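# Find the slack control line and latch its clutch open

## Task

Five control lines run into the grey console, and one of them has come loose inside it so that nothing tugs on it; this cannot be seen, only felt by handling the lines. Identify that line and use its red lever to open its clutch fully, so that the clutch remains open with nothing holding it. The task fails if any other clutch's lever is lifted to the open point or close to it, even briefly as a test, or if any other line is allowed to slide into the console. A result held only by the robot at the end does not count. Finish by releasing everything and moving the arm away. Nothing may be knocked or placed off the table.

## Robot and tools

Robot: one arm with seven revolute joints and a two-finger gripper. Joint order, used in every row you send and every per-joint list you read: waist, shoulder, upper arm roll, elbow, forearm roll, wrist pitch, wrist roll. Stated ranges in radians: waist -2.744..2.744, shoulder -1.784..1.784, upper arm roll -2.901..2.901, elbow -3.042..-0.152, forearm roll -2.807..2.807, wrist pitch 0.544..4.517, wrist roll -3.016..3.016. Real ends may sit up to 0.018 rad either side. A target more than 0.018 rad beyond an end, and beyond the current angle, gets the call refused; a target past the real end is clipped there and the result may print "joint sent to its limit" (absence of that line proves nothing).

Frame: scene frame with origin on the table top under the arm base, +z up, +y to the left when facing along +x. The base may be tilted. end_effector_position (metres) and end_effector_quat_wxyz give the hand pose; the position is the point between the closed finger pads and gets less accurate at long reach. Fingers point along the gripper's +z and part along its y. Fingertips stick out about 33 mm past that point when closed, 9 mm when open; closing pushes the tips about 24 mm further out, so keep that clearance above surfaces.

A row is 10 numbers: seven absolute joint angle targets in radians (the same convention as the Joint positions line), then gripper/position, gripper/force_limit, gripper/speed, each scaled -1..1. Position: +1 fully open (140 mm), pads touch near -0.8, -1 closes until blocked. force_limit: roughly 14 N at -1, 60 N at 0, 107 N at +1. speed: roughly 30, 140, 250 mm/s at -1, 0, +1.

Tools:
- execute_actions(actions): a list of actions; each action is a table of up to 15 rows, one row per 1/30 s control step; if fewer than 15 rows, the last row is repeated to fill 15 steps. An empty list just reports the state and images.
- move(target, speed, blocking): target is one row (absolute joint angles plus gripper numbers). All joints interpolate from their current angles so they finish together; the hand follows a curve. speed is the top rate in rad/s of the joint with the largest travel, 0.01..2, default 0.5; duration is clamped to 0.5..10 s (past 10 s it stops short). It does not avoid obstacles. Gripper numbers are applied at once. With blocking=false you get a result after 0.5 s; until a result shows the move ended, new rows and moves are refused, so use wait or stop. The "move:" line gives the ending (done, off_target, moving, held, fault), limits=held or limits=none, and the joint farthest from target. After limits=held the arm may suddenly speed up.
- wait(seconds): 0..10, holds the last command; returns early when a running move ends.
- stop(): brakes a running move; needs room, more when fast; fingers keep going.
- zoom_image(camera, region): camera is "cam_wrist"; region [x0, y0, x1, y1] in pixels of the 504x504 image, origin top-left, at most 504x504.
- finished_scene(scene): ends the current scene (give its number) after the last command has been held; irreversible. Answering without a tool call ends everything.

Motion limits: each step the target per joint is kept within a lead of its measured angle (0.248 rad for waist, shoulder, upper arm roll, elbow; 0.677 forearm roll; 0.715 wrist pitch; 1.54 wrist roll), and the targets are scaled back if they would carry the hand over 70 mm from where it is. Far targets may need several actions; an unfinished motion may not complete during a wait, so resend. "Joint targets" shows current drive angles; resend them to hold still. "joint command not followed" means the clearance check changed targets (mounting blocks and posts count as arm). HELD in step readings marks a held-back step.

Gripping: close with position -1 and confirm object_status 2. Codes: 0 moving, 1 blocked while opening, 2 blocked while closing, 3 reached target or pads met (a thin part may still be held). Stopped fingers stay until the position number changes by at least 0.01 or the object yields. To squeeze harder, raise force_limit and toggle position between -1 and -0.98. position_measured is in counts: 3 open, 230 pads together, not linear.

Camera: cam_wrist, fisheye, 504x504, K=[[236.515, 0, 251.529], [0, 236.278, 249.578], [0, 0, 1]], D=[0.12, 0, 0, 0], theta_max_deg=73.8; its pose follows the joint readings, with small calibration errors.

Avoid: contact torque at a joint load limit (waist 35, shoulder 35, upper arm roll 32, elbow 30, forearm roll 12, wrist pitch 12, wrist roll 12 N m) or outside force of 40 N (held weight included) causes a fault that freezes the arm 10 s and drops the rest of the call. Fast moves hit harder and targets deep past a contact press harder. Holding loads heats motors; MOTOR HOT warns, and an OVER-TEMPERATURE FAULT brakes the arm. Don't drop, slam, or shove things, and don't lift any lever except the slack line's; test lines by handling the lines, not the levers. The robot holds its last command while you compose replies.

Each tool is called after "Emit:" as a command line: name --argument value for each argument, lists and objects as JSON in quotes; but a table of rows of numbers goes row by row, as --pt "numbers of a row", without its own name.

## Session

Emit:
execute_actions --actions '[]'

Scene clock: 0.00 s.
end_effector_position=(+0.2520, +0.2948, +0.2543) position_measured=3 object_status=3 end_effector_quat_wxyz=(+0.420, +0.780, +0.463, +0.032)
Joint names: [waist, shoulder, upper arm roll, elbow, forearm roll, wrist pitch, wrist roll]
Joint positions: [ 1.22  -0.038  0.098 -2.216 -0.597  1.528 -1.116]
Joint velocities: [-0.001  0.    -0.    -0.     0.     0.001 -0.002]
Joint targets: [1.220 -0.038 0.098 -2.216 -0.597 1.528 -1.116]

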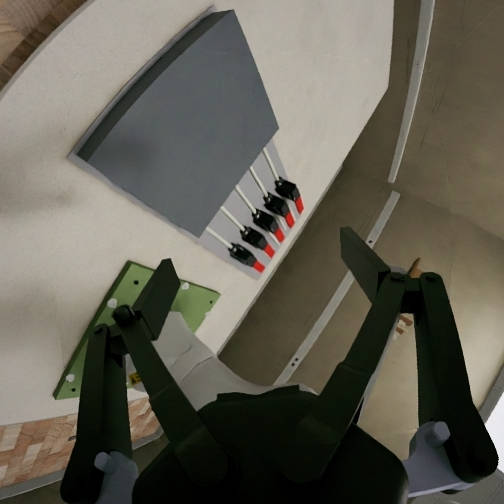

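Emit:
move --target '[-0.3,-0.4,0,-2.1,0,1.7,0.5,1,0,0]' --speed 0.7

Scene clock: 4.50 s.
end_effector_position=(+0.4140, -0.1140, +0.3880) position_measured=3 object_status=3 end_effector_quat_wxyz=(-0.002, -0.391, +0.920, -0.005)
Joint names: [waist, shoulder, upper arm roll, elbow, forearm roll, wrist pitch, wrist roll]
Joint positions: [-0.298 -0.399 -0.002 -2.1   -0.004  1.698  0.495]
Joint velocities: [ 0.    -0.001  0.001 -0.001 -0.001 -0.     0.005]
Joint targets: [-0.300 -0.400 0.000 -2.100 0.000 1.700 0.500]
move: done; limits=none; farthest joint: the wrist roll, 0.005 radians from its target (1.616 radians at the start)
camera_calibration (this result's frames):
cam_wrist: T_world_to_cam=[[-0.581894, 0.813264, -0.000639199, 0.33734], [0.72787, 0.521144, 0.445662, -0.403846], [0.362774, 0.258863, -0.895201, 0.410258], [0, 0, 0, 1]] pos_world=[0.341412, -0.170085, 0.547458]

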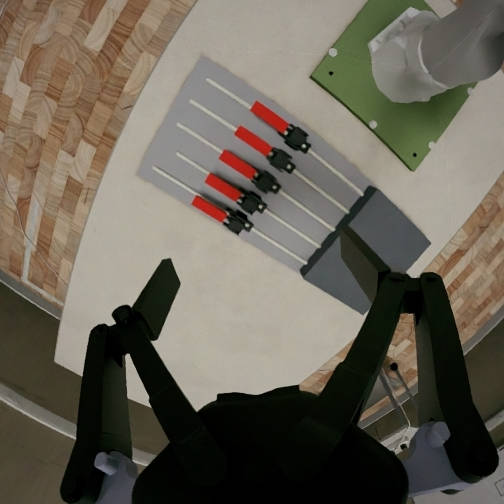

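Emit:
zoom_image --camera "cam_wrist" --region '[130, 50, 390, 310]'

Region (130, 50, 390, 310) of cam_wrist's 504x504 image, scaled by 1.938, with more detail than that image has.

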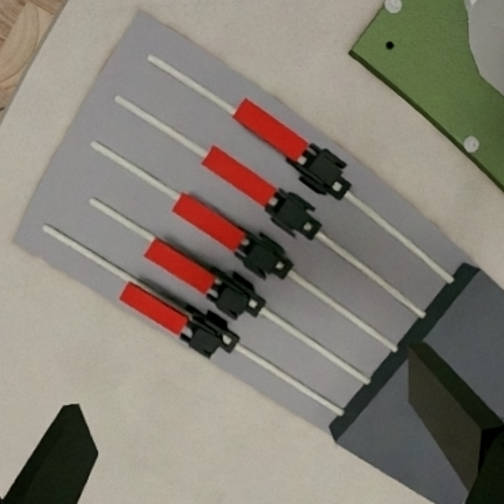

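Emit:
move --target '[-0.772,-0.245,0,-2.682,0,2.437,-0.74,-0.35,-1,0]' --speed 0.6

Scene clock: 9.10 s.
end_effector_position=(+0.2961, -0.2721, +0.1218) position_measured=173 object_status=3 end_effector_quat_wxyz=(+0.003, +0.705, -0.709, +0.004)
Joint names: [waist, shoulder, upper arm roll, elbow, forearm roll, wrist pitch, wrist roll]
Joint positions: [-0.77  -0.246 -0.    -2.681 -0.004  2.435 -0.735]
Joint velocities: [ 0.    -0.001 -0.001  0.001  0.001  0.001 -0.006]
Joint targets: [-0.772 -0.245 0.000 -2.682 0.000 2.437 -0.740]
move: done; limits=none; farthest joint: the wrist roll, 0.005 radians from its target (1.237 radians at the start)
camera_calibration (this result's frames):
cam_wrist: T_world_to_cam=[[-0.982271, 0.187421, 0.00418244, 0.344873], [0.169905, 0.880595, 0.442362, 0.146412], [0.079225, 0.43523, -0.896827, 0.387822], [0, 0, 0, 1]] pos_world=[0.283157, -0.362357, 0.2816]

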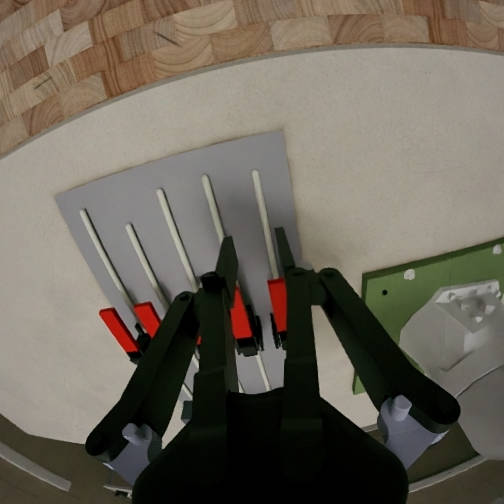

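Emit:
move --target '[-0.785,-0.135,0,-2.742,0,2.607,-0.753,-0.35,-1,0]' --speed 0.2

Emit:
zoom_image --camera "cam_wrist" --region '[130, 100, 380, 350]'

Scene clock: 11.13 s.
end_effector_position=(+0.2863, -0.2700, +0.0703) position_measured=173 object_status=3 end_effector_quat_wxyz=(+0.002, +0.706, -0.708, +0.004)
Joint names: [waist, shoulder, upper arm roll, elbow, forearm roll, wrist pitch, wrist roll]
Joint positions: [-0.783 -0.136 -0.    -2.741 -0.004  2.604 -0.749]
Joint velocities: [-0.001 -0.     0.001 -0.    -0.001  0.005 -0.003]
Joint targets: [-0.785 -0.135 0.000 -2.742 0.000 2.607 -0.753]
move: done; limits=none; farthest joint: the forearm roll, 0.004 radians from its target (0.004 radians at the start)
camera_calibration (this result's frames):
cam_wrist: T_world_to_cam=[[-0.982563, 0.185888, 0.00386097, 0.334747], [0.168364, 0.88074, 0.442664, 0.169474], [0.0788856, 0.435595, -0.896679, 0.341708], [0, 0, 0, 1]] pos_world=[0.273421, -0.360335, 0.23009]

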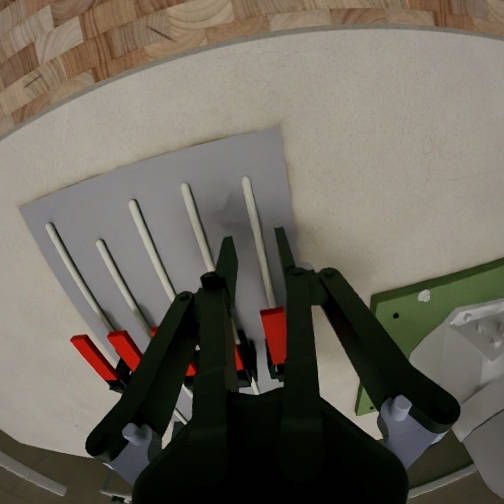

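Region (130, 100, 380, 350) of cam_wrist's 504x504 image, scaled by 2.016, with more detail than that image has.

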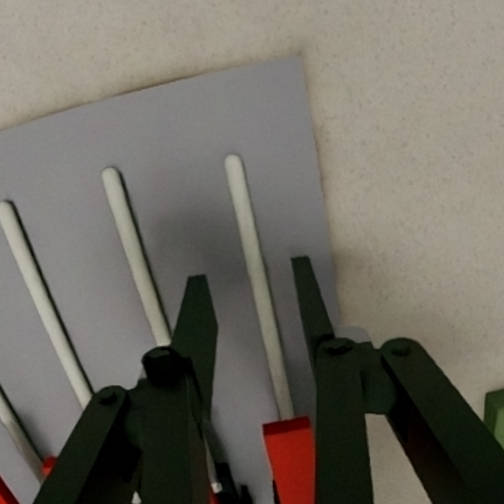

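Emit:
move --target '[-0.785,-0.0744,0,-2.747,0,2.673,-0.753,-0.35,-1,0]' --speed 0.05

Emit:
move --target '[-0.785,-0.0744,0,-2.747,0,2.673,-0.753,-1,-1,-0.5]'

Scene clock: 13.30 s.
end_effector_position=(+0.2866, -0.2704, +0.0506) position_measured=173 object_status=3 end_effector_quat_wxyz=(+0.002, +0.706, -0.708, +0.005)
Joint names: [waist, shoulder, upper arm roll, elbow, forearm roll, wrist pitch, wrist roll]
Joint positions: [-0.783 -0.076 -0.    -2.746 -0.004  2.67  -0.75 ]
Joint velocities: [-0.     0.    -0.002 -0.001  0.001  0.005  0.001]
Joint targets: [-0.785 -0.074 0.000 -2.747 0.000 2.673 -0.753]
move: done; limits=none; farthest joint: the forearm roll, 0.004 radians from its target (0.004 radians at the start)
camera_calibration (this result's frames):
cam_wrist: T_world_to_cam=[[-0.982677, 0.185295, 0.00330746, 0.335127], [0.167602, 0.880945, 0.442545, 0.178739], [0.0790876, 0.435433, -0.89674, 0.324036], [0, 0, 0, 1]] pos_world=[0.273738, -0.360653, 0.210367]

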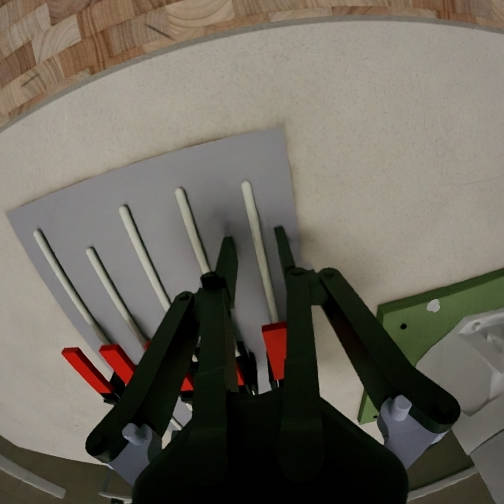

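Scene clock: 14.00 s.
end_effector_position=(+0.2867, -0.2704, +0.0506) position_measured=220 object_status=2 end_effector_quat_wxyz=(+0.002, +0.706, -0.708, +0.005)
Joint names: [waist, shoulder, upper arm roll, elbow, forearm roll, wrist pitch, wrist roll]
Joint positions: [-0.783 -0.076 -0.    -2.746 -0.004  2.671 -0.75 ]
Joint velocities: [ 0.001 -0.001  0.001  0.    -0.001 -0.    -0.   ]
Joint targets: [-0.785 -0.074 0.000 -2.747 0.000 2.673 -0.753]
move: done; limits=none; farthest joint: the forearm roll, 0.004 radians from its target (0.004 radians at the start)
camera_calibration (this result's frames):
cam_wrist: T_world_to_cam=[[-0.982682, 0.185274, 0.00312678, 0.335177], [0.167513, 0.881013, 0.442443, 0.178817], [0.0792186, 0.435305, -0.896791, 0.323973], [0, 0, 0, 1]] pos_world=[0.273753, -0.360667, 0.210372]

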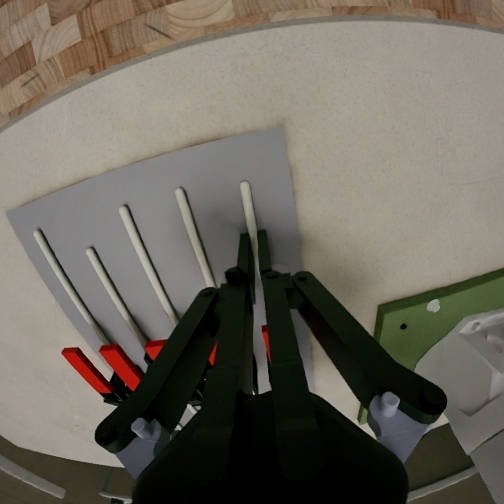

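Emit:
move --target '[-0.821,-0.0394,0,-2.703,0,2.664,-0.789,-1,-1,-0.5]' --speed 0.04

Scene clock: 15.77 s.
end_effector_position=(+0.2863, -0.2744, +0.0470) position_measured=220 object_status=2 end_effector_quat_wxyz=(+0.001, +0.712, -0.702, -0.009)
Joint names: [waist, shoulder, upper arm roll, elbow, forearm roll, wrist pitch, wrist roll]
Joint positions: [-0.804 -0.044  0.012 -2.711  0.005  2.64  -0.784]
Joint velocities: [ 0.     0.    -0.001 -0.    -0.    -0.    -0.007]
Joint targets: [-0.821 -0.039 0.000 -2.703 0.000 2.664 -0.789]
move: off_target; limits=none; farthest joint: the wrist pitch, 0.024 radians from its target (0.007 radians at the start)
camera_calibration (this result's frames):
cam_wrist: T_world_to_cam=[[-0.98554, 0.167711, 0.0241615, 0.330575], [0.160002, 0.874188, 0.458471, 0.183477], [0.0557688, 0.455707, -0.888381, 0.334407], [0, 0, 0, 1]] pos_world=[0.277789, -0.368227, 0.204975]

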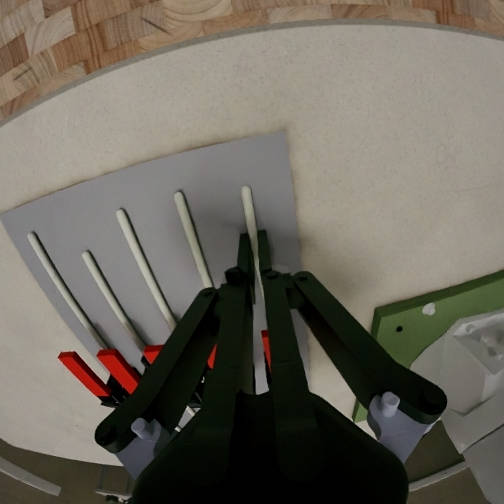

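Emit:
move --target '[-0.785,-0.0744,0,-2.747,0,2.673,-0.753,-1,-1,-0.5]' --speed 0.08

Emit:
move --target '[-0.785,-0.0744,0,-2.747,0,2.673,-0.753,-0.4,-1,0]'

Emit:
move --target '[-0.785,-0.165,0,-2.738,0,2.573,-0.753,-0.4,-1,0]' --speed 0.2

Emit:
move --target '[-0.7,-0.053,0,-2.607,0,2.554,-0.668,-0.4,-1,0]' --speed 0.2

Emit:
move --target '[-0.7,0.0266,0,-2.616,0,2.643,-0.668,-0.4,-1,0]' --speed 0.1

Scene clock: 17.50 s.
end_effector_position=(+0.2859, -0.2703, +0.0495) position_measured=220 object_status=2 end_effector_quat_wxyz=(+0.001, +0.706, -0.708, +0.004)
Joint names: [waist, shoulder, upper arm roll, elbow, forearm roll, wrist pitch, wrist roll]
Joint positions: [-0.787 -0.073  0.002 -2.746  0.004  2.671 -0.758]
Joint velocities: [ 0.001  0.001 -0.    -0.    -0.     0.002  0.004]
Joint targets: [-0.785 -0.074 0.000 -2.747 0.000 2.673 -0.753]
move: done; limits=none; farthest joint: the wrist roll, 0.005 radians from its target (0.032 radians at the start)
camera_calibration (this result's frames):
cam_wrist: T_world_to_cam=[[-0.982671, 0.185324, 0.00344677, 0.334426], [0.16739, 0.879284, 0.445915, 0.178727], [0.079608, 0.438765, -0.895069, 0.323769], [0, 0, 0, 1]] pos_world=[0.27294, -0.361187, 0.208946]

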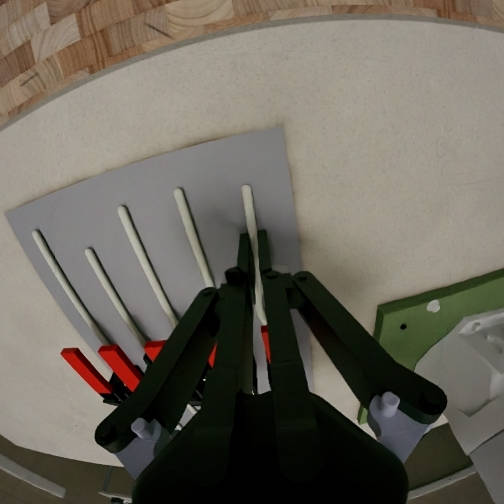

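Scene clock: 18.20 s.
end_effector_position=(+0.2859, -0.2703, +0.0495) position_measured=179 object_status=3 end_effector_quat_wxyz=(+0.001, +0.706, -0.709, +0.004)
Joint names: [waist, shoulder, upper arm roll, elbow, forearm roll, wrist pitch, wrist roll]
Joint positions: [-0.787 -0.073  0.002 -2.746  0.004  2.671 -0.757]
Joint velocities: [-0.001  0.001 -0.    -0.    -0.001  0.     0.002]
Joint targets: [-0.785 -0.074 0.000 -2.747 0.000 2.673 -0.753]
move: done; limits=none; farthest joint: the forearm roll, 0.004 radians from its target (0.004 radians at the start)
camera_calibration (this result's frames):
cam_wrist: T_world_to_cam=[[-0.982463, 0.186427, 0.00343658, 0.334652], [0.168372, 0.879099, 0.445911, 0.178373], [0.0801085, 0.438669, -0.895071, 0.323573], [0, 0, 0, 1]] pos_world=[0.272829, -0.361137, 0.208933]

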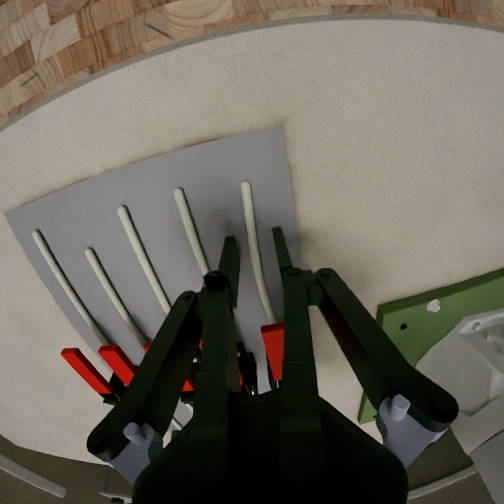

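Scene clock: 19.33 s.
end_effector_position=(+0.2860, -0.2701, +0.0794) position_measured=179 object_status=3 end_effector_quat_wxyz=(+0.001, +0.705, -0.709, +0.005)
Joint names: [waist, shoulder, upper arm roll, elbow, forearm roll, wrist pitch, wrist roll]
Joint positions: [-0.787 -0.163  0.002 -2.739  0.004  2.576 -0.756]
Joint velocities: [ 0.001  0.001 -0.001 -0.     0.001 -0.005  0.002]
Joint targets: [-0.785 -0.165 0.000 -2.738 0.000 2.573 -0.753]
move: done; limits=none; farthest joint: the forearm roll, 0.004 radians from its target (0.004 radians at the start)
camera_calibration (this result's frames):
cam_wrist: T_world_to_cam=[[-0.982416, 0.186701, 0.00128318, 0.334778], [0.167774, 0.879766, 0.444819, 0.165311], [0.0819192, 0.437213, -0.895619, 0.349334], [0, 0, 0, 1]] pos_world=[0.272539, -0.360672, 0.238907]

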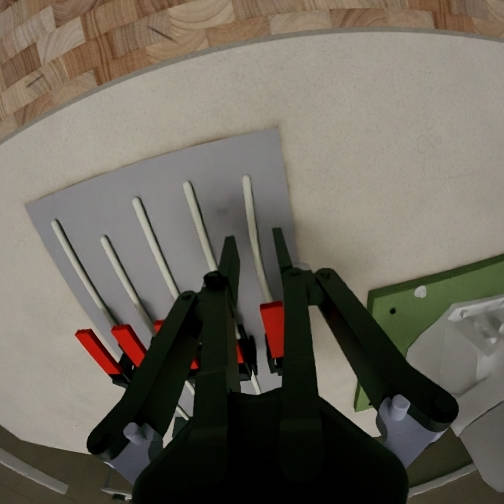

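Scene clock: 20.90 s.
end_effector_position=(+0.3404, -0.2709, +0.0805) position_measured=179 object_status=3 end_effector_quat_wxyz=(+0.000, +0.706, -0.708, +0.006)
Joint names: [waist, shoulder, upper arm roll, elbow, forearm roll, wrist pitch, wrist roll]
Joint positions: [-0.702 -0.055  0.001 -2.608  0.004  2.556 -0.673]
Joint velocities: [-0.001 -0.     0.001  0.    -0.    -0.002  0.006]
Joint targets: [-0.700 -0.053 0.000 -2.607 0.000 2.554 -0.668]
move: done; limits=none; farthest joint: the wrist roll, 0.005 radians from its target (0.088 radians at the start)
camera_calibration (this result's frames):
cam_wrist: T_world_to_cam=[[-0.982676, 0.185334, -0.000280674, 0.388254], [0.165907, 0.880344, 0.444376, 0.157178], [0.0826049, 0.436631, -0.89584, 0.345905], [0, 0, 0, 1]] pos_world=[0.326877, -0.36136, 0.240138]

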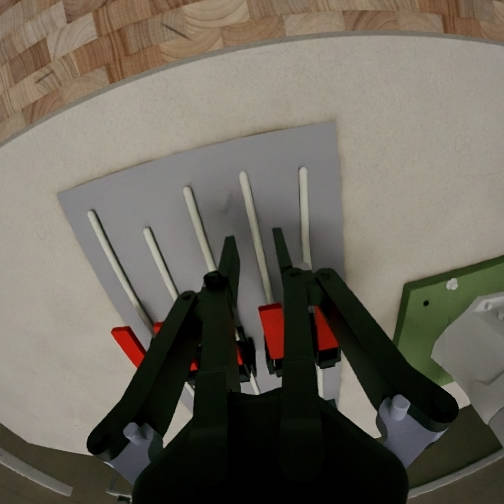

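Scene clock: 22.30 s.
end_effector_position=(+0.3403, -0.2710, +0.0508) position_measured=179 object_status=3 end_effector_quat_wxyz=(+0.001, +0.705, -0.709, +0.004)
Joint names: [waist, shoulder, upper arm roll, elbow, forearm roll, wrist pitch, wrist roll]
Joint positions: [-0.702  0.025  0.001 -2.615  0.004  2.64  -0.672]
Joint velocities: [ 0.001 -0.     0.    -0.001  0.     0.004  0.002]
Joint targets: [-0.700 0.027 0.000 -2.616 0.000 2.643 -0.668]
move: done; limits=none; farthest joint: the forearm roll, 0.004 radians from its target (0.004 radians at the start)
camera_calibration (this result's frames):
cam_wrist: T_world_to_cam=[[-0.982345, 0.187067, 0.00191339, 0.388399], [0.168336, 0.879432, 0.445266, 0.16942], [0.0816118, 0.437727, -0.895396, 0.319923], [0, 0, 0, 1]] pos_world=[0.326913, -0.361689, 0.210278]

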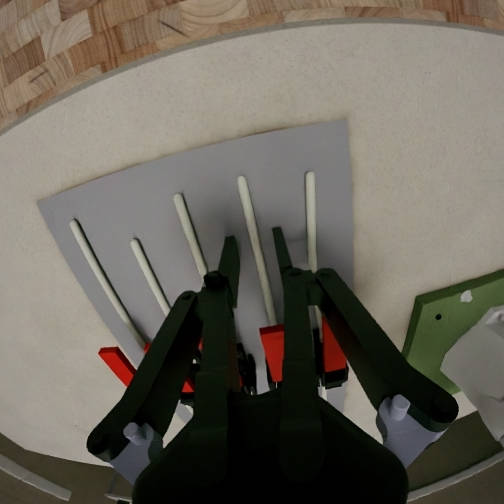

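Emit:
move --target '[-0.7,0.0266,0,-2.616,0,2.643,-0.668,-1,-1,0]'

Emit:
move --target '[-0.726,0.049,0,-2.585,0,2.634,-0.694,-1,-1,0]' --speed 0.04

Scene clock: 23.17 s.
end_effector_position=(+0.3404, -0.2711, +0.0508) position_measured=220 object_status=2 end_effector_quat_wxyz=(+0.001, +0.705, -0.709, +0.005)
Joint names: [waist, shoulder, upper arm roll, elbow, forearm roll, wrist pitch, wrist roll]
Joint positions: [-0.702  0.025  0.001 -2.615  0.004  2.641 -0.671]
Joint velocities: [ 0.001 -0.    -0.001  0.001  0.002 -0.001 -0.001]
Joint targets: [-0.700 0.027 0.000 -2.616 0.000 2.643 -0.668]
move: done; limits=none; farthest joint: the forearm roll, 0.004 radians from its target (0.004 radians at the start)
camera_calibration (this result's frames):
cam_wrist: T_world_to_cam=[[-0.982323, 0.187187, 0.00143488, 0.388604], [0.168255, 0.879563, 0.445039, 0.169539], [0.0820434, 0.437414, -0.89551, 0.319763], [0, 0, 0, 1]] pos_world=[0.326975, -0.36173, 0.210342]

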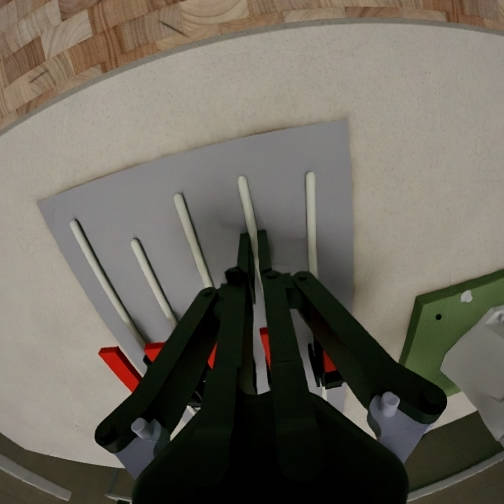

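Scene clock: 24.37 s.
end_effector_position=(+0.3410, -0.2720, +0.0493) position_measured=220 object_status=2 end_effector_quat_wxyz=(+0.002, +0.711, -0.703, -0.005)
Joint names: [waist, shoulder, upper arm roll, elbow, forearm roll, wrist pitch, wrist roll]
Joint positions: [-0.712  0.042  0.01  -2.591  0.004  2.613 -0.689]
Joint velocities: [-0.002  0.    -0.     0.002 -0.001 -0.    -0.006]
Joint targets: [-0.726 0.049 0.000 -2.585 0.000 2.634 -0.694]
move: off_target; limits=none; farthest joint: the wrist pitch, 0.021 radians from its target (0.007 radians at the start)
camera_calibration (this result's frames):
cam_wrist: T_world_to_cam=[[-0.985038, 0.171276, 0.0191, 0.385087], [0.161175, 0.876323, 0.453962, 0.171977], [0.0610149, 0.450248, -0.890816, 0.329198], [0, 0, 0, 1]] pos_world=[0.331521, -0.364885, 0.207829]

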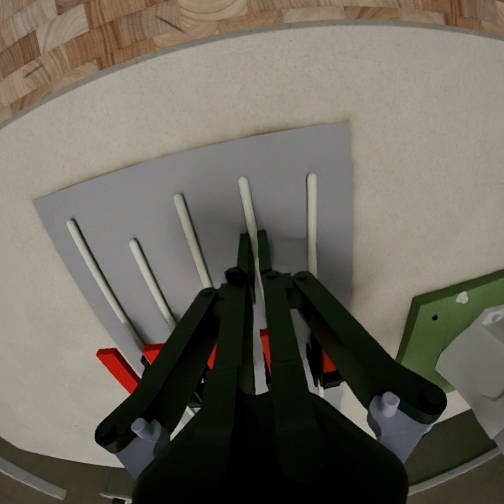

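Emit:
move --target '[-0.7,0.0266,0,-2.616,0,2.643,-0.668,-1,-1,0]' --speed 0.08

Emit:
move --target '[-0.7,0.0266,0,-2.616,0,2.643,-0.668,-0.5,-1,0]'

Emit:
move --target '[-0.7,-0.2014,0,-2.61,0,2.409,-0.668,-0.5,-1,0]' --speed 0.3

Emit:
move --target '[-0.112,-0.2014,0,-2.61,0,2.409,-0.08,-0.8,-1,0]' --speed 0.4

Scene clock: 26.57 s.
end_effector_position=(+0.3406, -0.2711, +0.0505) position_measured=220 object_status=2 end_effector_quat_wxyz=(+0.001, +0.706, -0.708, +0.004)
Joint names: [waist, shoulder, upper arm roll, elbow, forearm roll, wrist pitch, wrist roll]
Joint positions: [-0.702  0.027  0.002 -2.614  0.004  2.641 -0.673]
Joint velocities: [ 0.001 -0.001  0.001  0.    -0.001 -0.001  0.006]
Joint targets: [-0.700 0.027 0.000 -2.616 0.000 2.643 -0.668]
move: done; limits=none; farthest joint: the wrist roll, 0.005 radians from its target (0.022 radians at the start)
camera_calibration (this result's frames):
cam_wrist: T_world_to_cam=[[-0.982699, 0.185198, 0.00199204, 0.388346], [0.166694, 0.879726, 0.445303, 0.170256], [0.0807166, 0.437931, -0.895378, 0.32001], [0, 0, 0, 1]] pos_world=[0.327416, -0.361841, 0.209941]

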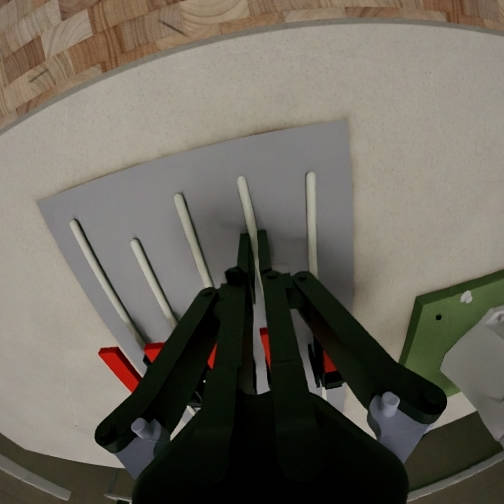

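Scene clock: 27.27 s.
end_effector_position=(+0.3403, -0.2708, +0.0502) position_measured=192 object_status=3 end_effector_quat_wxyz=(+0.001, +0.706, -0.709, +0.004)
Joint names: [waist, shoulder, upper arm roll, elbow, forearm roll, wrist pitch, wrist roll]
Joint positions: [-0.702  0.027  0.002 -2.615  0.004  2.641 -0.672]
Joint velocities: [-0.    -0.001  0.    -0.001  0.002  0.     0.002]
Joint targets: [-0.700 0.027 0.000 -2.616 0.000 2.643 -0.668]
move: done; limits=none; farthest joint: the forearm roll, 0.004 radians from its target (0.004 radians at the start)
camera_calibration (this result's frames):
cam_wrist: T_world_to_cam=[[-0.982484, 0.186331, 0.00245954, 0.38825], [0.167893, 0.879384, 0.445528, 0.169646], [0.0808527, 0.438137, -0.895265, 0.319709], [0, 0, 0, 1]] pos_world=[0.327117, -0.361604, 0.209687]

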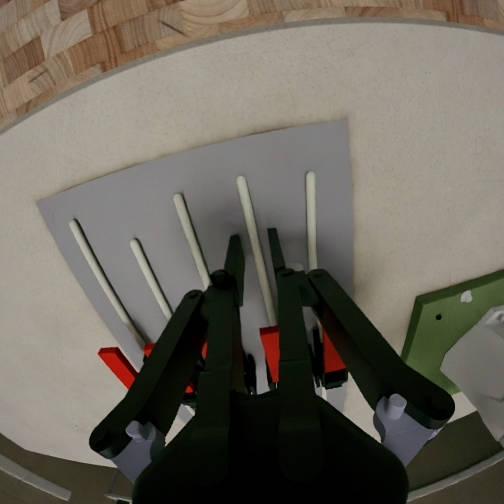

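Scene clock: 28.80 s.
end_effector_position=(+0.3318, -0.2634, +0.1296) position_measured=192 object_status=3 end_effector_quat_wxyz=(+0.000, +0.706, -0.709, +0.005)
Joint names: [waist, shoulder, upper arm roll, elbow, forearm roll, wrist pitch, wrist roll]
Joint positions: [-0.702 -0.2    0.002 -2.61   0.004  2.412 -0.671]
Joint velocities: [ 0.001 -0.    -0.001  0.     0.001 -0.005 -0.001]
Joint targets: [-0.700 -0.201 0.000 -2.610 0.000 2.409 -0.668]
move: done; limits=none; farthest joint: the forearm roll, 0.004 radians from its target (0.004 radians at the start)
camera_calibration (this result's frames):
cam_wrist: T_world_to_cam=[[-0.982479, 0.186375, 0.000238361, 0.378554], [0.16703, 0.879933, 0.444769, 0.129691], [0.0826842, 0.437016, -0.895645, 0.387341], [0, 0, 0, 1]] pos_world=[0.318232, -0.353946, 0.289148]

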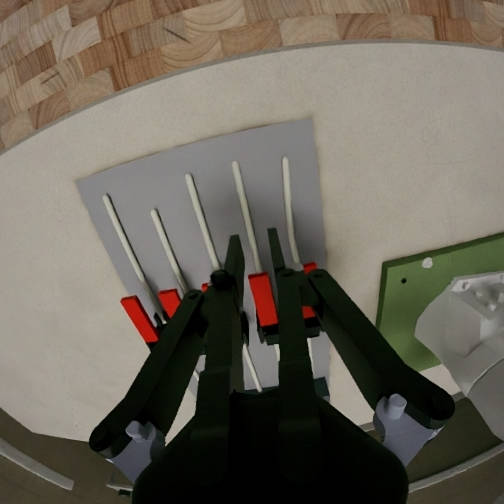

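Scene clock: 31.60 s.
end_effector_position=(+0.4224, -0.0348, +0.1280) position_measured=229 object_status=3 end_effector_quat_wxyz=(+0.000, +0.706, -0.708, +0.004)
Joint names: [waist, shoulder, upper arm roll, elbow, forearm roll, wrist pitch, wrist roll]
Joint positions: [-0.114 -0.2    0.001 -2.61   0.003  2.411 -0.085]
Joint velocities: [ 0.001  0.    -0.    -0.002 -0.    -0.001  0.007]
Joint targets: [-0.112 -0.201 0.000 -2.610 0.000 2.409 -0.080]
move: done; limits=none; farthest joint: the wrist roll, 0.005 radians from its target (0.591 radians at the start)
camera_calibration (this result's frames):
cam_wrist: T_world_to_cam=[[-0.982734, 0.185015, 0.0019488, 0.424792], [0.166467, 0.879518, 0.445798, -0.0857383], [0.0807653, 0.438426, -0.895131, 0.279297], [0, 0, 0, 1]] pos_world=[0.409172, -0.125635, 0.287401]

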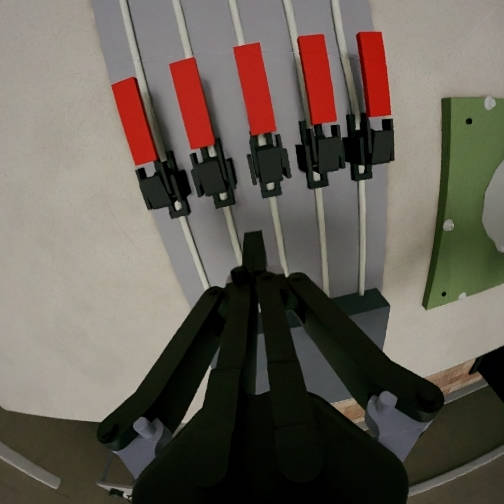

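Emit:
move --target '[-0.053,-0.2014,0,-2.612,0,2.411,-0.021,0.2,-1,0]' --speed 0.2

Emit:
move --target '[-0.053,0.0,0,-2.655,0,2.655,-0.021,0.2,-1,0]' --speed 0.15

Emit:
move --target '[-0.053,0.0,0,-2.655,0,2.655,-0.021,-0.35,-1,-1]'

Scene clock: 33.43 s.
end_effector_position=(+0.4232, -0.0100, +0.1274) position_measured=104 object_status=3 end_effector_quat_wxyz=(+0.001, +0.706, -0.708, +0.004)
Joint names: [waist, shoulder, upper arm roll, elbow, forearm roll, wrist pitch, wrist roll]
Joint positions: [-0.055 -0.2    0.001 -2.611  0.003  2.411 -0.026]
Joint velocities: [-0.    -0.001 -0.     0.001 -0.001 -0.     0.008]
Joint targets: [-0.053 -0.201 0.000 -2.612 0.000 2.411 -0.021]
move: done; limits=none; farthest joint: the wrist roll, 0.005 radians from its target (0.063 radians at the start)
camera_calibration (this result's frames):
cam_wrist: T_world_to_cam=[[-0.982681, 0.185279, 0.00308974, 0.420817], [0.167209, 0.879408, 0.445739, -0.107799], [0.0798691, 0.438536, -0.895158, 0.268192], [0, 0, 0, 1]] pos_world=[0.410133, -0.100781, 0.286824]

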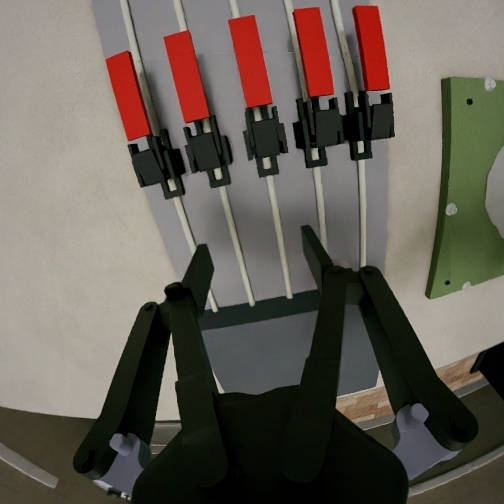

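Scene clock: 35.67 s.
end_effector_position=(+0.4228, -0.0108, +0.0480) position_measured=104 object_status=3 end_effector_quat_wxyz=(+0.001, +0.705, -0.709, +0.004)
Joint names: [waist, shoulder, upper arm roll, elbow, forearm roll, wrist pitch, wrist roll]
Joint positions: [-0.055 -0.001  0.001 -2.654  0.003  2.652 -0.024]
Joint velocities: [ 0.001 -0.001  0.001 -0.001 -0.     0.003  0.001]
Joint targets: [-0.053 0.000 0.000 -2.655 0.000 2.655 -0.021]
move: done; limits=none; farthest joint: the forearm roll, 0.003 radians from its target (0.003 radians at the start)
camera_calibration (this result's frames):
cam_wrist: T_world_to_cam=[[-0.982286, 0.187357, 0.00338602, 0.4207], [0.169242, 0.879263, 0.445257, -0.072434], [0.0804448, 0.437942, -0.895397, 0.197285], [0, 0, 0, 1]] pos_world=[0.409636, -0.101532, 0.207475]

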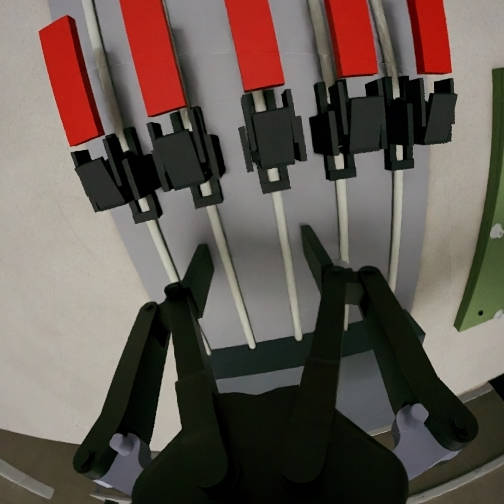

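Scene clock: 37.30 s.
end_effector_position=(+0.4239, -0.0115, +0.0483) position_measured=173 object_status=0 end_effector_quat_wxyz=(+0.000, +0.705, -0.709, +0.005)
Joint names: [waist, shoulder, upper arm roll, elbow, forearm roll, wrist pitch, wrist roll]
Joint positions: [-0.055 -0.001 -0.001 -2.654  0.003  2.656 -0.024]
Joint velocities: [ 0.    -0.001 -0.001  0.001 -0.001  0.002 -0.001]
Joint targets: [-0.053 0.000 0.000 -2.655 0.000 2.655 -0.021]
move: done; limits=none; farthest joint: the forearm roll, 0.003 radians from its target (0.003 radians at the start)
camera_calibration (this result's frames):
cam_wrist: T_world_to_cam=[[-0.982096, 0.18838, -0.000128266, 0.422011], [0.168606, 0.879309, 0.445408, -0.0718646], [0.0840188, 0.437411, -0.895328, 0.196262], [0, 0, 0, 1]] pos_world=[0.410083, -0.102155, 0.207782]

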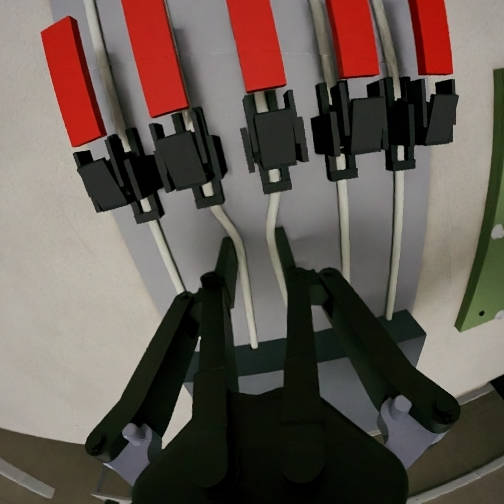

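Emit:
move --target '[-0.053,0.0,0,-2.655,0,2.655,-0.021,0.2,-1,-0.5]'

Scene clock: 40.47 s.
end_effector_position=(+0.4238, -0.0114, +0.0482) position_measured=104 object_status=0 end_effector_quat_wxyz=(+0.000, +0.705, -0.709, +0.005)
Joint names: [waist, shoulder, upper arm roll, elbow, forearm roll, wrist pitch, wrist roll]
Joint positions: [-0.055 -0.001 -0.    -2.654  0.003  2.656 -0.024]
Joint velocities: [-0.    -0.001 -0.001  0.001 -0.002  0.     0.   ]
Joint targets: [-0.053 0.000 0.000 -2.655 0.000 2.655 -0.021]
move: done; limits=none; farthest joint: the forearm roll, 0.003 radians from its target (0.003 radians at the start)
camera_calibration (this result's frames):
cam_wrist: T_world_to_cam=[[-0.982148, 0.188111, 0.0000556279, 0.421945], [0.16845, 0.879362, 0.445362, -0.0718609], [0.0837286, 0.437421, -0.895351, 0.196288], [0, 0, 0, 1]] pos_world=[0.410082, -0.102041, 0.207727]

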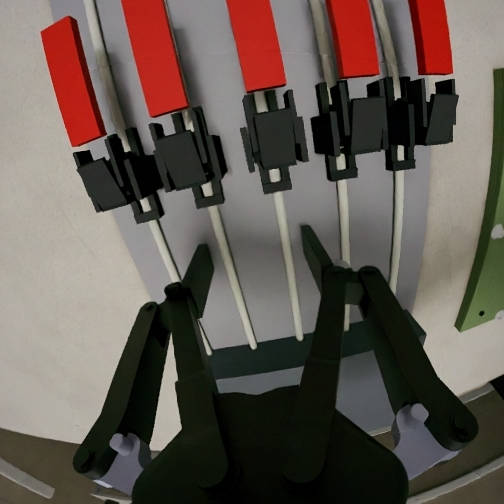

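Emit:
move --target '[-0.053,-0.09,0,-2.647,0,2.557,-0.021,0.2,-1,0]' --speed 0.2

Emit:
move --target '[-0.061,-0.412,0,-2.979,0,2.567,-0.029,0.2,-1,0]' --speed 0.3

Emit:
move --target '[-0.061,-0.2937,0,-2.991,0,2.697,-0.029,0.2,-1,0]' --speed 0.15

Emit:
move --target '[-0.061,-0.2937,0,-2.991,0,2.697,-0.029,-0.35,-1,-0.8]'

Emit:
move --target '[-0.061,-0.2937,0,-2.991,0,2.697,-0.029,0.2,-1,-0.5]'

Scene clock: 42.10 s.
end_effector_position=(+0.4222, -0.0110, +0.0790) position_measured=104 object_status=3 end_effector_quat_wxyz=(+0.001, +0.705, -0.709, +0.004)
Joint names: [waist, shoulder, upper arm roll, elbow, forearm roll, wrist pitch, wrist roll]
Joint positions: [-0.055 -0.088 -0.    -2.648  0.003  2.56  -0.024]
Joint velocities: [-0.001  0.001  0.001  0.001  0.001 -0.003 -0.   ]
Joint targets: [-0.053 -0.090 0.000 -2.647 0.000 2.557 -0.021]
move: done; limits=none; farthest joint: the forearm roll, 0.003 radians from its target (0.003 radians at the start)
camera_calibration (this result's frames):
cam_wrist: T_world_to_cam=[[-0.982167, 0.187999, 0.00228713, 0.420081], [0.169336, 0.879245, 0.445257, -0.0860066], [0.0816971, 0.437704, -0.8954, 0.224676], [0, 0, 0, 1]] pos_world=[0.408798, -0.101695, 0.238509]

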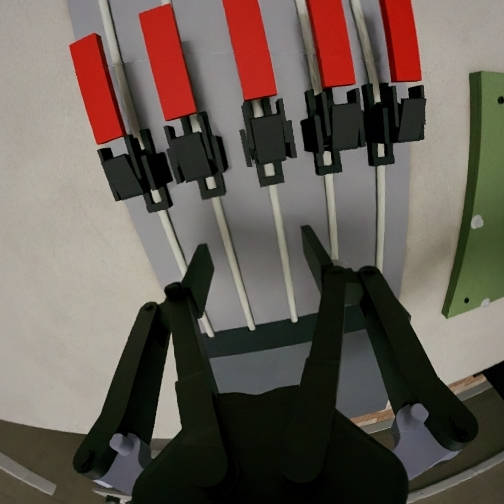

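Scene clock: 43.63 s.
end_effector_position=(+0.3142, -0.0092, +0.0766) position_measured=104 object_status=3 end_effector_quat_wxyz=(+0.002, +0.704, -0.710, +0.003)
Joint names: [waist, shoulder, upper arm roll, elbow, forearm roll, wrist pitch, wrist roll]
Joint positions: [-0.059 -0.41  -0.    -2.978  0.003  2.565 -0.025]
Joint velocities: [ 0.001 -0.001  0.001 -0.001  0.     0.001 -0.001]
Joint targets: [-0.061 -0.412 0.000 -2.979 0.000 2.567 -0.029]
move: done; limits=none; farthest joint: the wrist roll, 0.004 radians from its target (0.005 radians at the start)
camera_calibration (this result's frames):
cam_wrist: T_world_to_cam=[[-0.981637, 0.190678, 0.00547344, 0.313322], [0.173159, 0.878676, 0.44491, -0.0693712], [0.0800251, 0.437688, -0.895559, 0.231066], [0, 0, 0, 1]] pos_world=[0.30109, -0.0999238, 0.236082]

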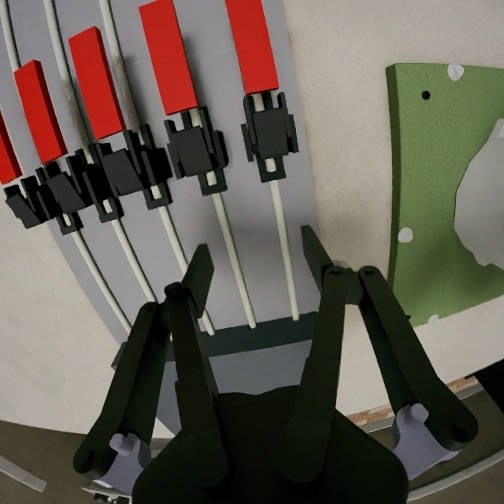

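Scene clock: 45.13 s.
end_effector_position=(+0.3149, -0.0096, +0.0474) position_measured=104 object_status=3 end_effector_quat_wxyz=(+0.001, +0.704, -0.710, +0.004)
Joint names: [waist, shoulder, upper arm roll, elbow, forearm roll, wrist pitch, wrist roll]
Joint positions: [-0.059 -0.295 -0.    -2.99   0.003  2.694 -0.026]
Joint velocities: [ 0.001  0.001 -0.001 -0.001  0.001  0.005  0.   ]
Joint targets: [-0.061 -0.294 0.000 -2.991 0.000 2.697 -0.029]
move: done; limits=none; farthest joint: the forearm roll, 0.003 radians from its target (0.003 radians at the start)
camera_calibration (this result's frames):
cam_wrist: T_world_to_cam=[[-0.981647, 0.190678, 0.0033367, 0.314288], [0.172223, 0.878853, 0.444924, -0.055834], [0.0819047, 0.437333, -0.895562, 0.204436], [0, 0, 0, 1]] pos_world=[0.301392, -0.100264, 0.206878]

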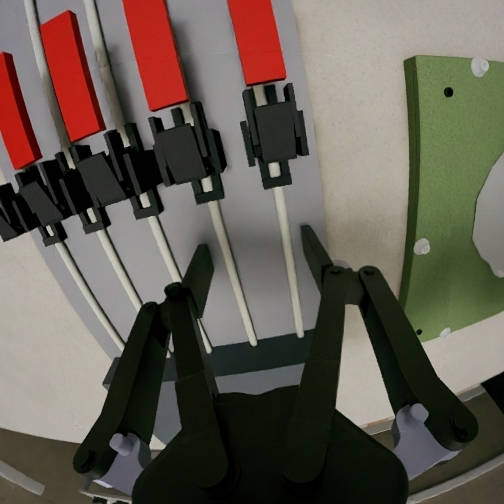

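Scene clock: 46.17 s.
end_effector_position=(+0.3208, -0.0101, +0.0509) position_measured=173 object_status=0 end_effector_quat_wxyz=(-0.004, +0.704, -0.710, +0.009)
Joint names: [waist, shoulder, upper arm roll, elbow, forearm roll, wrist pitch, wrist roll]
Joint positions: [-0.06  -0.3   -0.    -2.985  0.002  2.699 -0.027]
Joint velocities: [-0.001  0.001  0.001 -0.001 -0.001  0.    -0.   ]
Joint targets: [-0.061 -0.294 0.000 -2.991 0.000 2.697 -0.029]
move: done; limits=none; farthest joint: the shoulder, 0.006 radians from its target (0.002 radians at the start)
camera_calibration (this result's frames):
cam_wrist: T_world_to_cam=[[-0.981779, 0.18972, -0.0107881, 0.320989], [0.164994, 0.87924, 0.446893, -0.0558387], [0.0942698, 0.43697, -0.894522, 0.203337], [0, 0, 0, 1]] pos_world=[0.305185, -0.100654, 0.210306]

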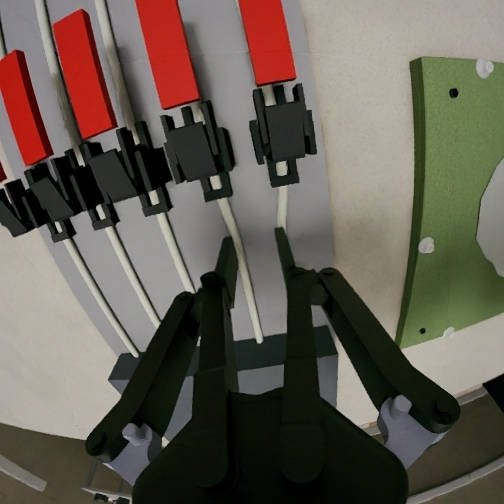

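Scene clock: 46.87 s.
end_effector_position=(+0.3163, -0.0100, +0.0478) position_measured=104 object_status=0 end_effector_quat_wxyz=(-0.000, +0.704, -0.710, +0.006)
Joint names: [waist, shoulder, upper arm roll, elbow, forearm roll, wrist pitch, wrist roll]
Joint positions: [-0.06  -0.295 -0.    -2.99   0.002  2.698 -0.027]
Joint velocities: [ 0.001 -0.    -0.001  0.001 -0.001  0.001  0.001]
Joint targets: [-0.061 -0.294 0.000 -2.991 0.000 2.697 -0.029]
move: done; limits=none; farthest joint: the shoulder, 0.002 radians from its target (0.006 radians at the start)
camera_calibration (this result's frames):
cam_wrist: T_world_to_cam=[[-0.981822, 0.189802, -0.000980216, 0.316037], [0.169496, 0.879081, 0.44552, -0.0551599], [0.0854224, 0.437255, -0.895272, 0.203743], [0, 0, 0, 1]] pos_world=[0.302238, -0.100582, 0.20729]

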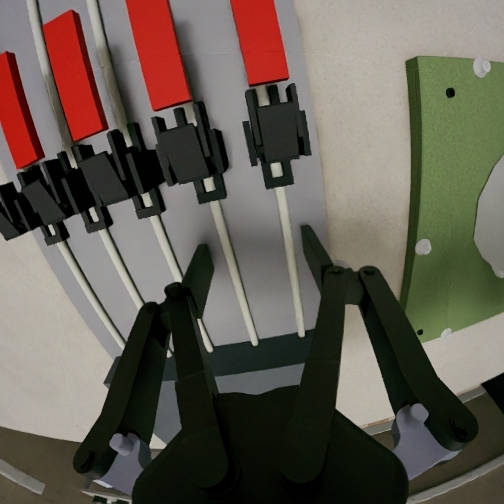

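Emit:
move --target '[-0.061,-0.412,0,-2.979,0,2.567,-0.029,0.2,-1,0]' --speed 0.25

Emit:
move --target '[-0.05,0.058,0,-2.467,0,2.525,-0.018,0.2,-1,0]' --speed 0.4

Emit:
move --target '[-0.05,0.1317,0,-2.475,0,2.607,-0.018,0.2,-1,0]' --speed 0.12

Emit:
move --target '[-0.05,0.1317,0,-2.475,0,2.607,-0.018,-0.3,-1,-0.8]'

Emit:
move --target '[-0.05,0.1317,0,-2.475,0,2.607,-0.018,0.2,-1,-0.5]'

Scene clock: 48.53 s.
end_effector_position=(+0.3146, -0.0096, +0.0763) position_measured=104 object_status=3 end_effector_quat_wxyz=(+0.001, +0.704, -0.710, +0.004)
Joint names: [waist, shoulder, upper arm roll, elbow, forearm roll, wrist pitch, wrist roll]
Joint positions: [-0.06  -0.41  -0.    -2.98   0.002  2.57  -0.027]
Joint velocities: [-0.    -0.     0.001 -0.002  0.001 -0.005  0.   ]
Joint targets: [-0.061 -0.412 0.000 -2.979 0.000 2.567 -0.029]
move: done; limits=none; farthest joint: the wrist pitch, 0.003 radians from its target (0.131 radians at the start)
camera_calibration (this result's frames):
cam_wrist: T_world_to_cam=[[-0.981847, 0.189659, 0.00255335, 0.314022], [0.170933, 0.878909, 0.445309, -0.0683543], [0.0822128, 0.437662, -0.895373, 0.230225], [0, 0, 0, 1]] pos_world=[0.301078, -0.100241, 0.235775]

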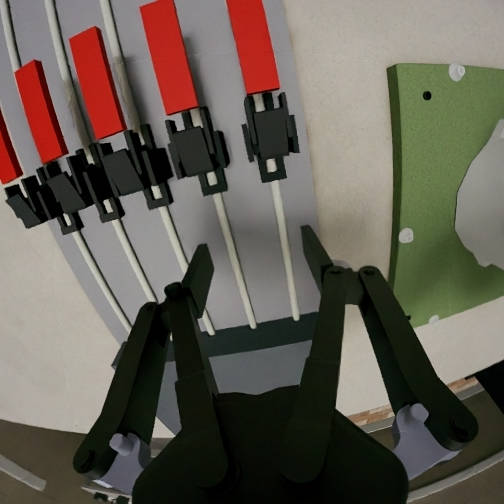

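Scene clock: 50.30 s.
end_effector_position=(+0.4781, -0.0112, +0.0780) position_measured=104 object_status=3 end_effector_quat_wxyz=(+0.000, +0.705, -0.709, +0.005)
Joint names: [waist, shoulder, upper arm roll, elbow, forearm roll, wrist pitch, wrist roll]
Joint positions: [-0.052  0.056 -0.    -2.468  0.002  2.528 -0.022]
Joint velocities: [-0.001  0.001  0.001  0.    -0.001 -0.003  0.001]
Joint targets: [-0.050 0.058 0.000 -2.467 0.000 2.525 -0.018]
move: done; limits=none; farthest joint: the wrist roll, 0.004 radians from its target (0.009 radians at the start)
camera_calibration (this result's frames):
cam_wrist: T_world_to_cam=[[-0.982285, 0.187391, 0.000112485, 0.475283], [0.16781, 0.879379, 0.44557, -0.0941326], [0.0833968, 0.437695, -0.895247, 0.218503], [0, 0, 0, 1]] pos_world=[0.464438, -0.101923, 0.237503]

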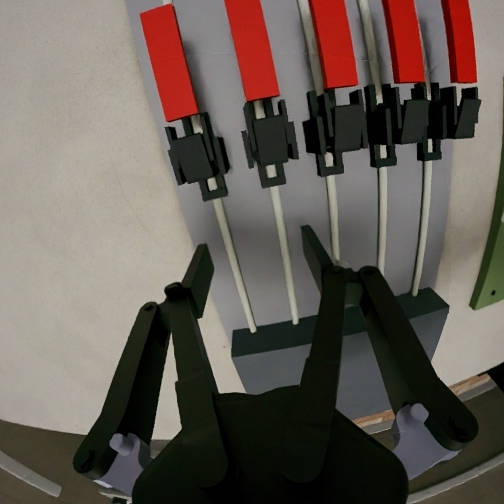

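Scene clock: 51.53 s.
end_effector_position=(+0.4778, -0.0115, +0.0472) position_measured=104 object_status=3 end_effector_quat_wxyz=(+0.001, +0.705, -0.709, +0.004)
Joint names: [waist, shoulder, upper arm roll, elbow, forearm roll, wrist pitch, wrist roll]
Joint positions: [-0.052  0.13  -0.    -2.474  0.002  2.604 -0.021]
Joint velocities: [ 0.     0.    -0.001 -0.    -0.001  0.004 -0.   ]
Joint targets: [-0.050 0.132 0.000 -2.475 0.000 2.607 -0.018]
move: done; limits=none; farthest joint: the wrist pitch, 0.003 radians from its target (0.079 radians at the start)
camera_calibration (this result's frames):
cam_wrist: T_world_to_cam=[[-0.982188, 0.187874, 0.00330936, 0.474795], [0.169701, 0.879343, 0.444923, -0.080939], [0.0806796, 0.43756, -0.895563, 0.192358], [0, 0, 0, 1]] pos_world=[0.464554, -0.102197, 0.206709]

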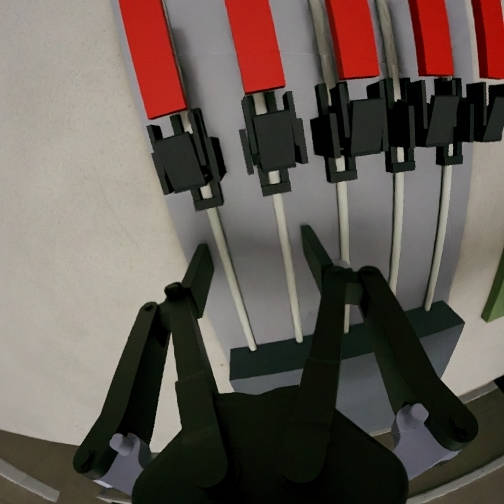

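Scene clock: 52.50 s.
end_effector_position=(+0.4776, -0.0115, +0.0470) position_measured=167 object_status=0 end_effector_quat_wxyz=(+0.001, +0.705, -0.709, +0.004)
Joint names: [waist, shoulder, upper arm roll, elbow, forearm roll, wrist pitch, wrist roll]
Joint positions: [-0.052  0.13  -0.    -2.475  0.002  2.605 -0.021]
Joint velocities: [ 0.    -0.     0.001 -0.002 -0.     0.001  0.   ]
Joint targets: [-0.050 0.132 0.000 -2.475 0.000 2.607 -0.018]
move: done; limits=none; farthest joint: the wrist roll, 0.003 radians from its target (0.003 radians at the start)
camera_calibration (this result's frames):
cam_wrist: T_world_to_cam=[[-0.982183, 0.187894, 0.0034713, 0.474589], [0.169792, 0.879339, 0.444898, -0.0808655], [0.0805414, 0.437561, -0.895574, 0.192259], [0, 0, 0, 1]] pos_world=[0.464379, -0.10219, 0.206512]

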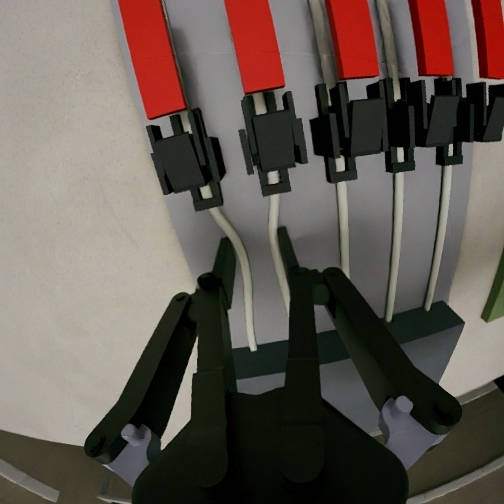

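Scene clock: 53.20 s.
end_effector_position=(+0.4775, -0.0115, +0.0469) position_measured=104 object_status=3 end_effector_quat_wxyz=(+0.001, +0.705, -0.709, +0.004)
Joint names: [waist, shoulder, upper arm roll, elbow, forearm roll, wrist pitch, wrist roll]
Joint positions: [-0.052  0.131 -0.    -2.475  0.002  2.605 -0.021]
Joint velocities: [-0.001  0.001 -0.001  0.001 -0.     0.001 -0.001]
Joint targets: [-0.050 0.132 0.000 -2.475 0.000 2.607 -0.018]
move: done; limits=none; farthest joint: the wrist roll, 0.003 radians from its target (0.003 radians at the start)
camera_calibration (this result's frames):
cam_wrist: T_world_to_cam=[[-0.982181, 0.187906, 0.00350986, 0.474534], [0.16982, 0.879336, 0.444892, -0.0808449], [0.0805115, 0.43756, -0.895577, 0.192212], [0, 0, 0, 1]] pos_world=[0.464332, -0.102182, 0.206442]

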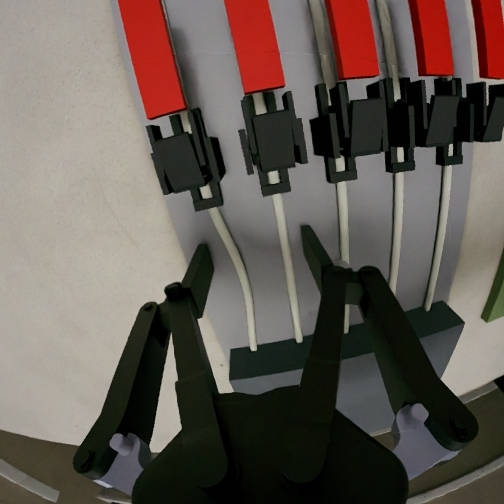

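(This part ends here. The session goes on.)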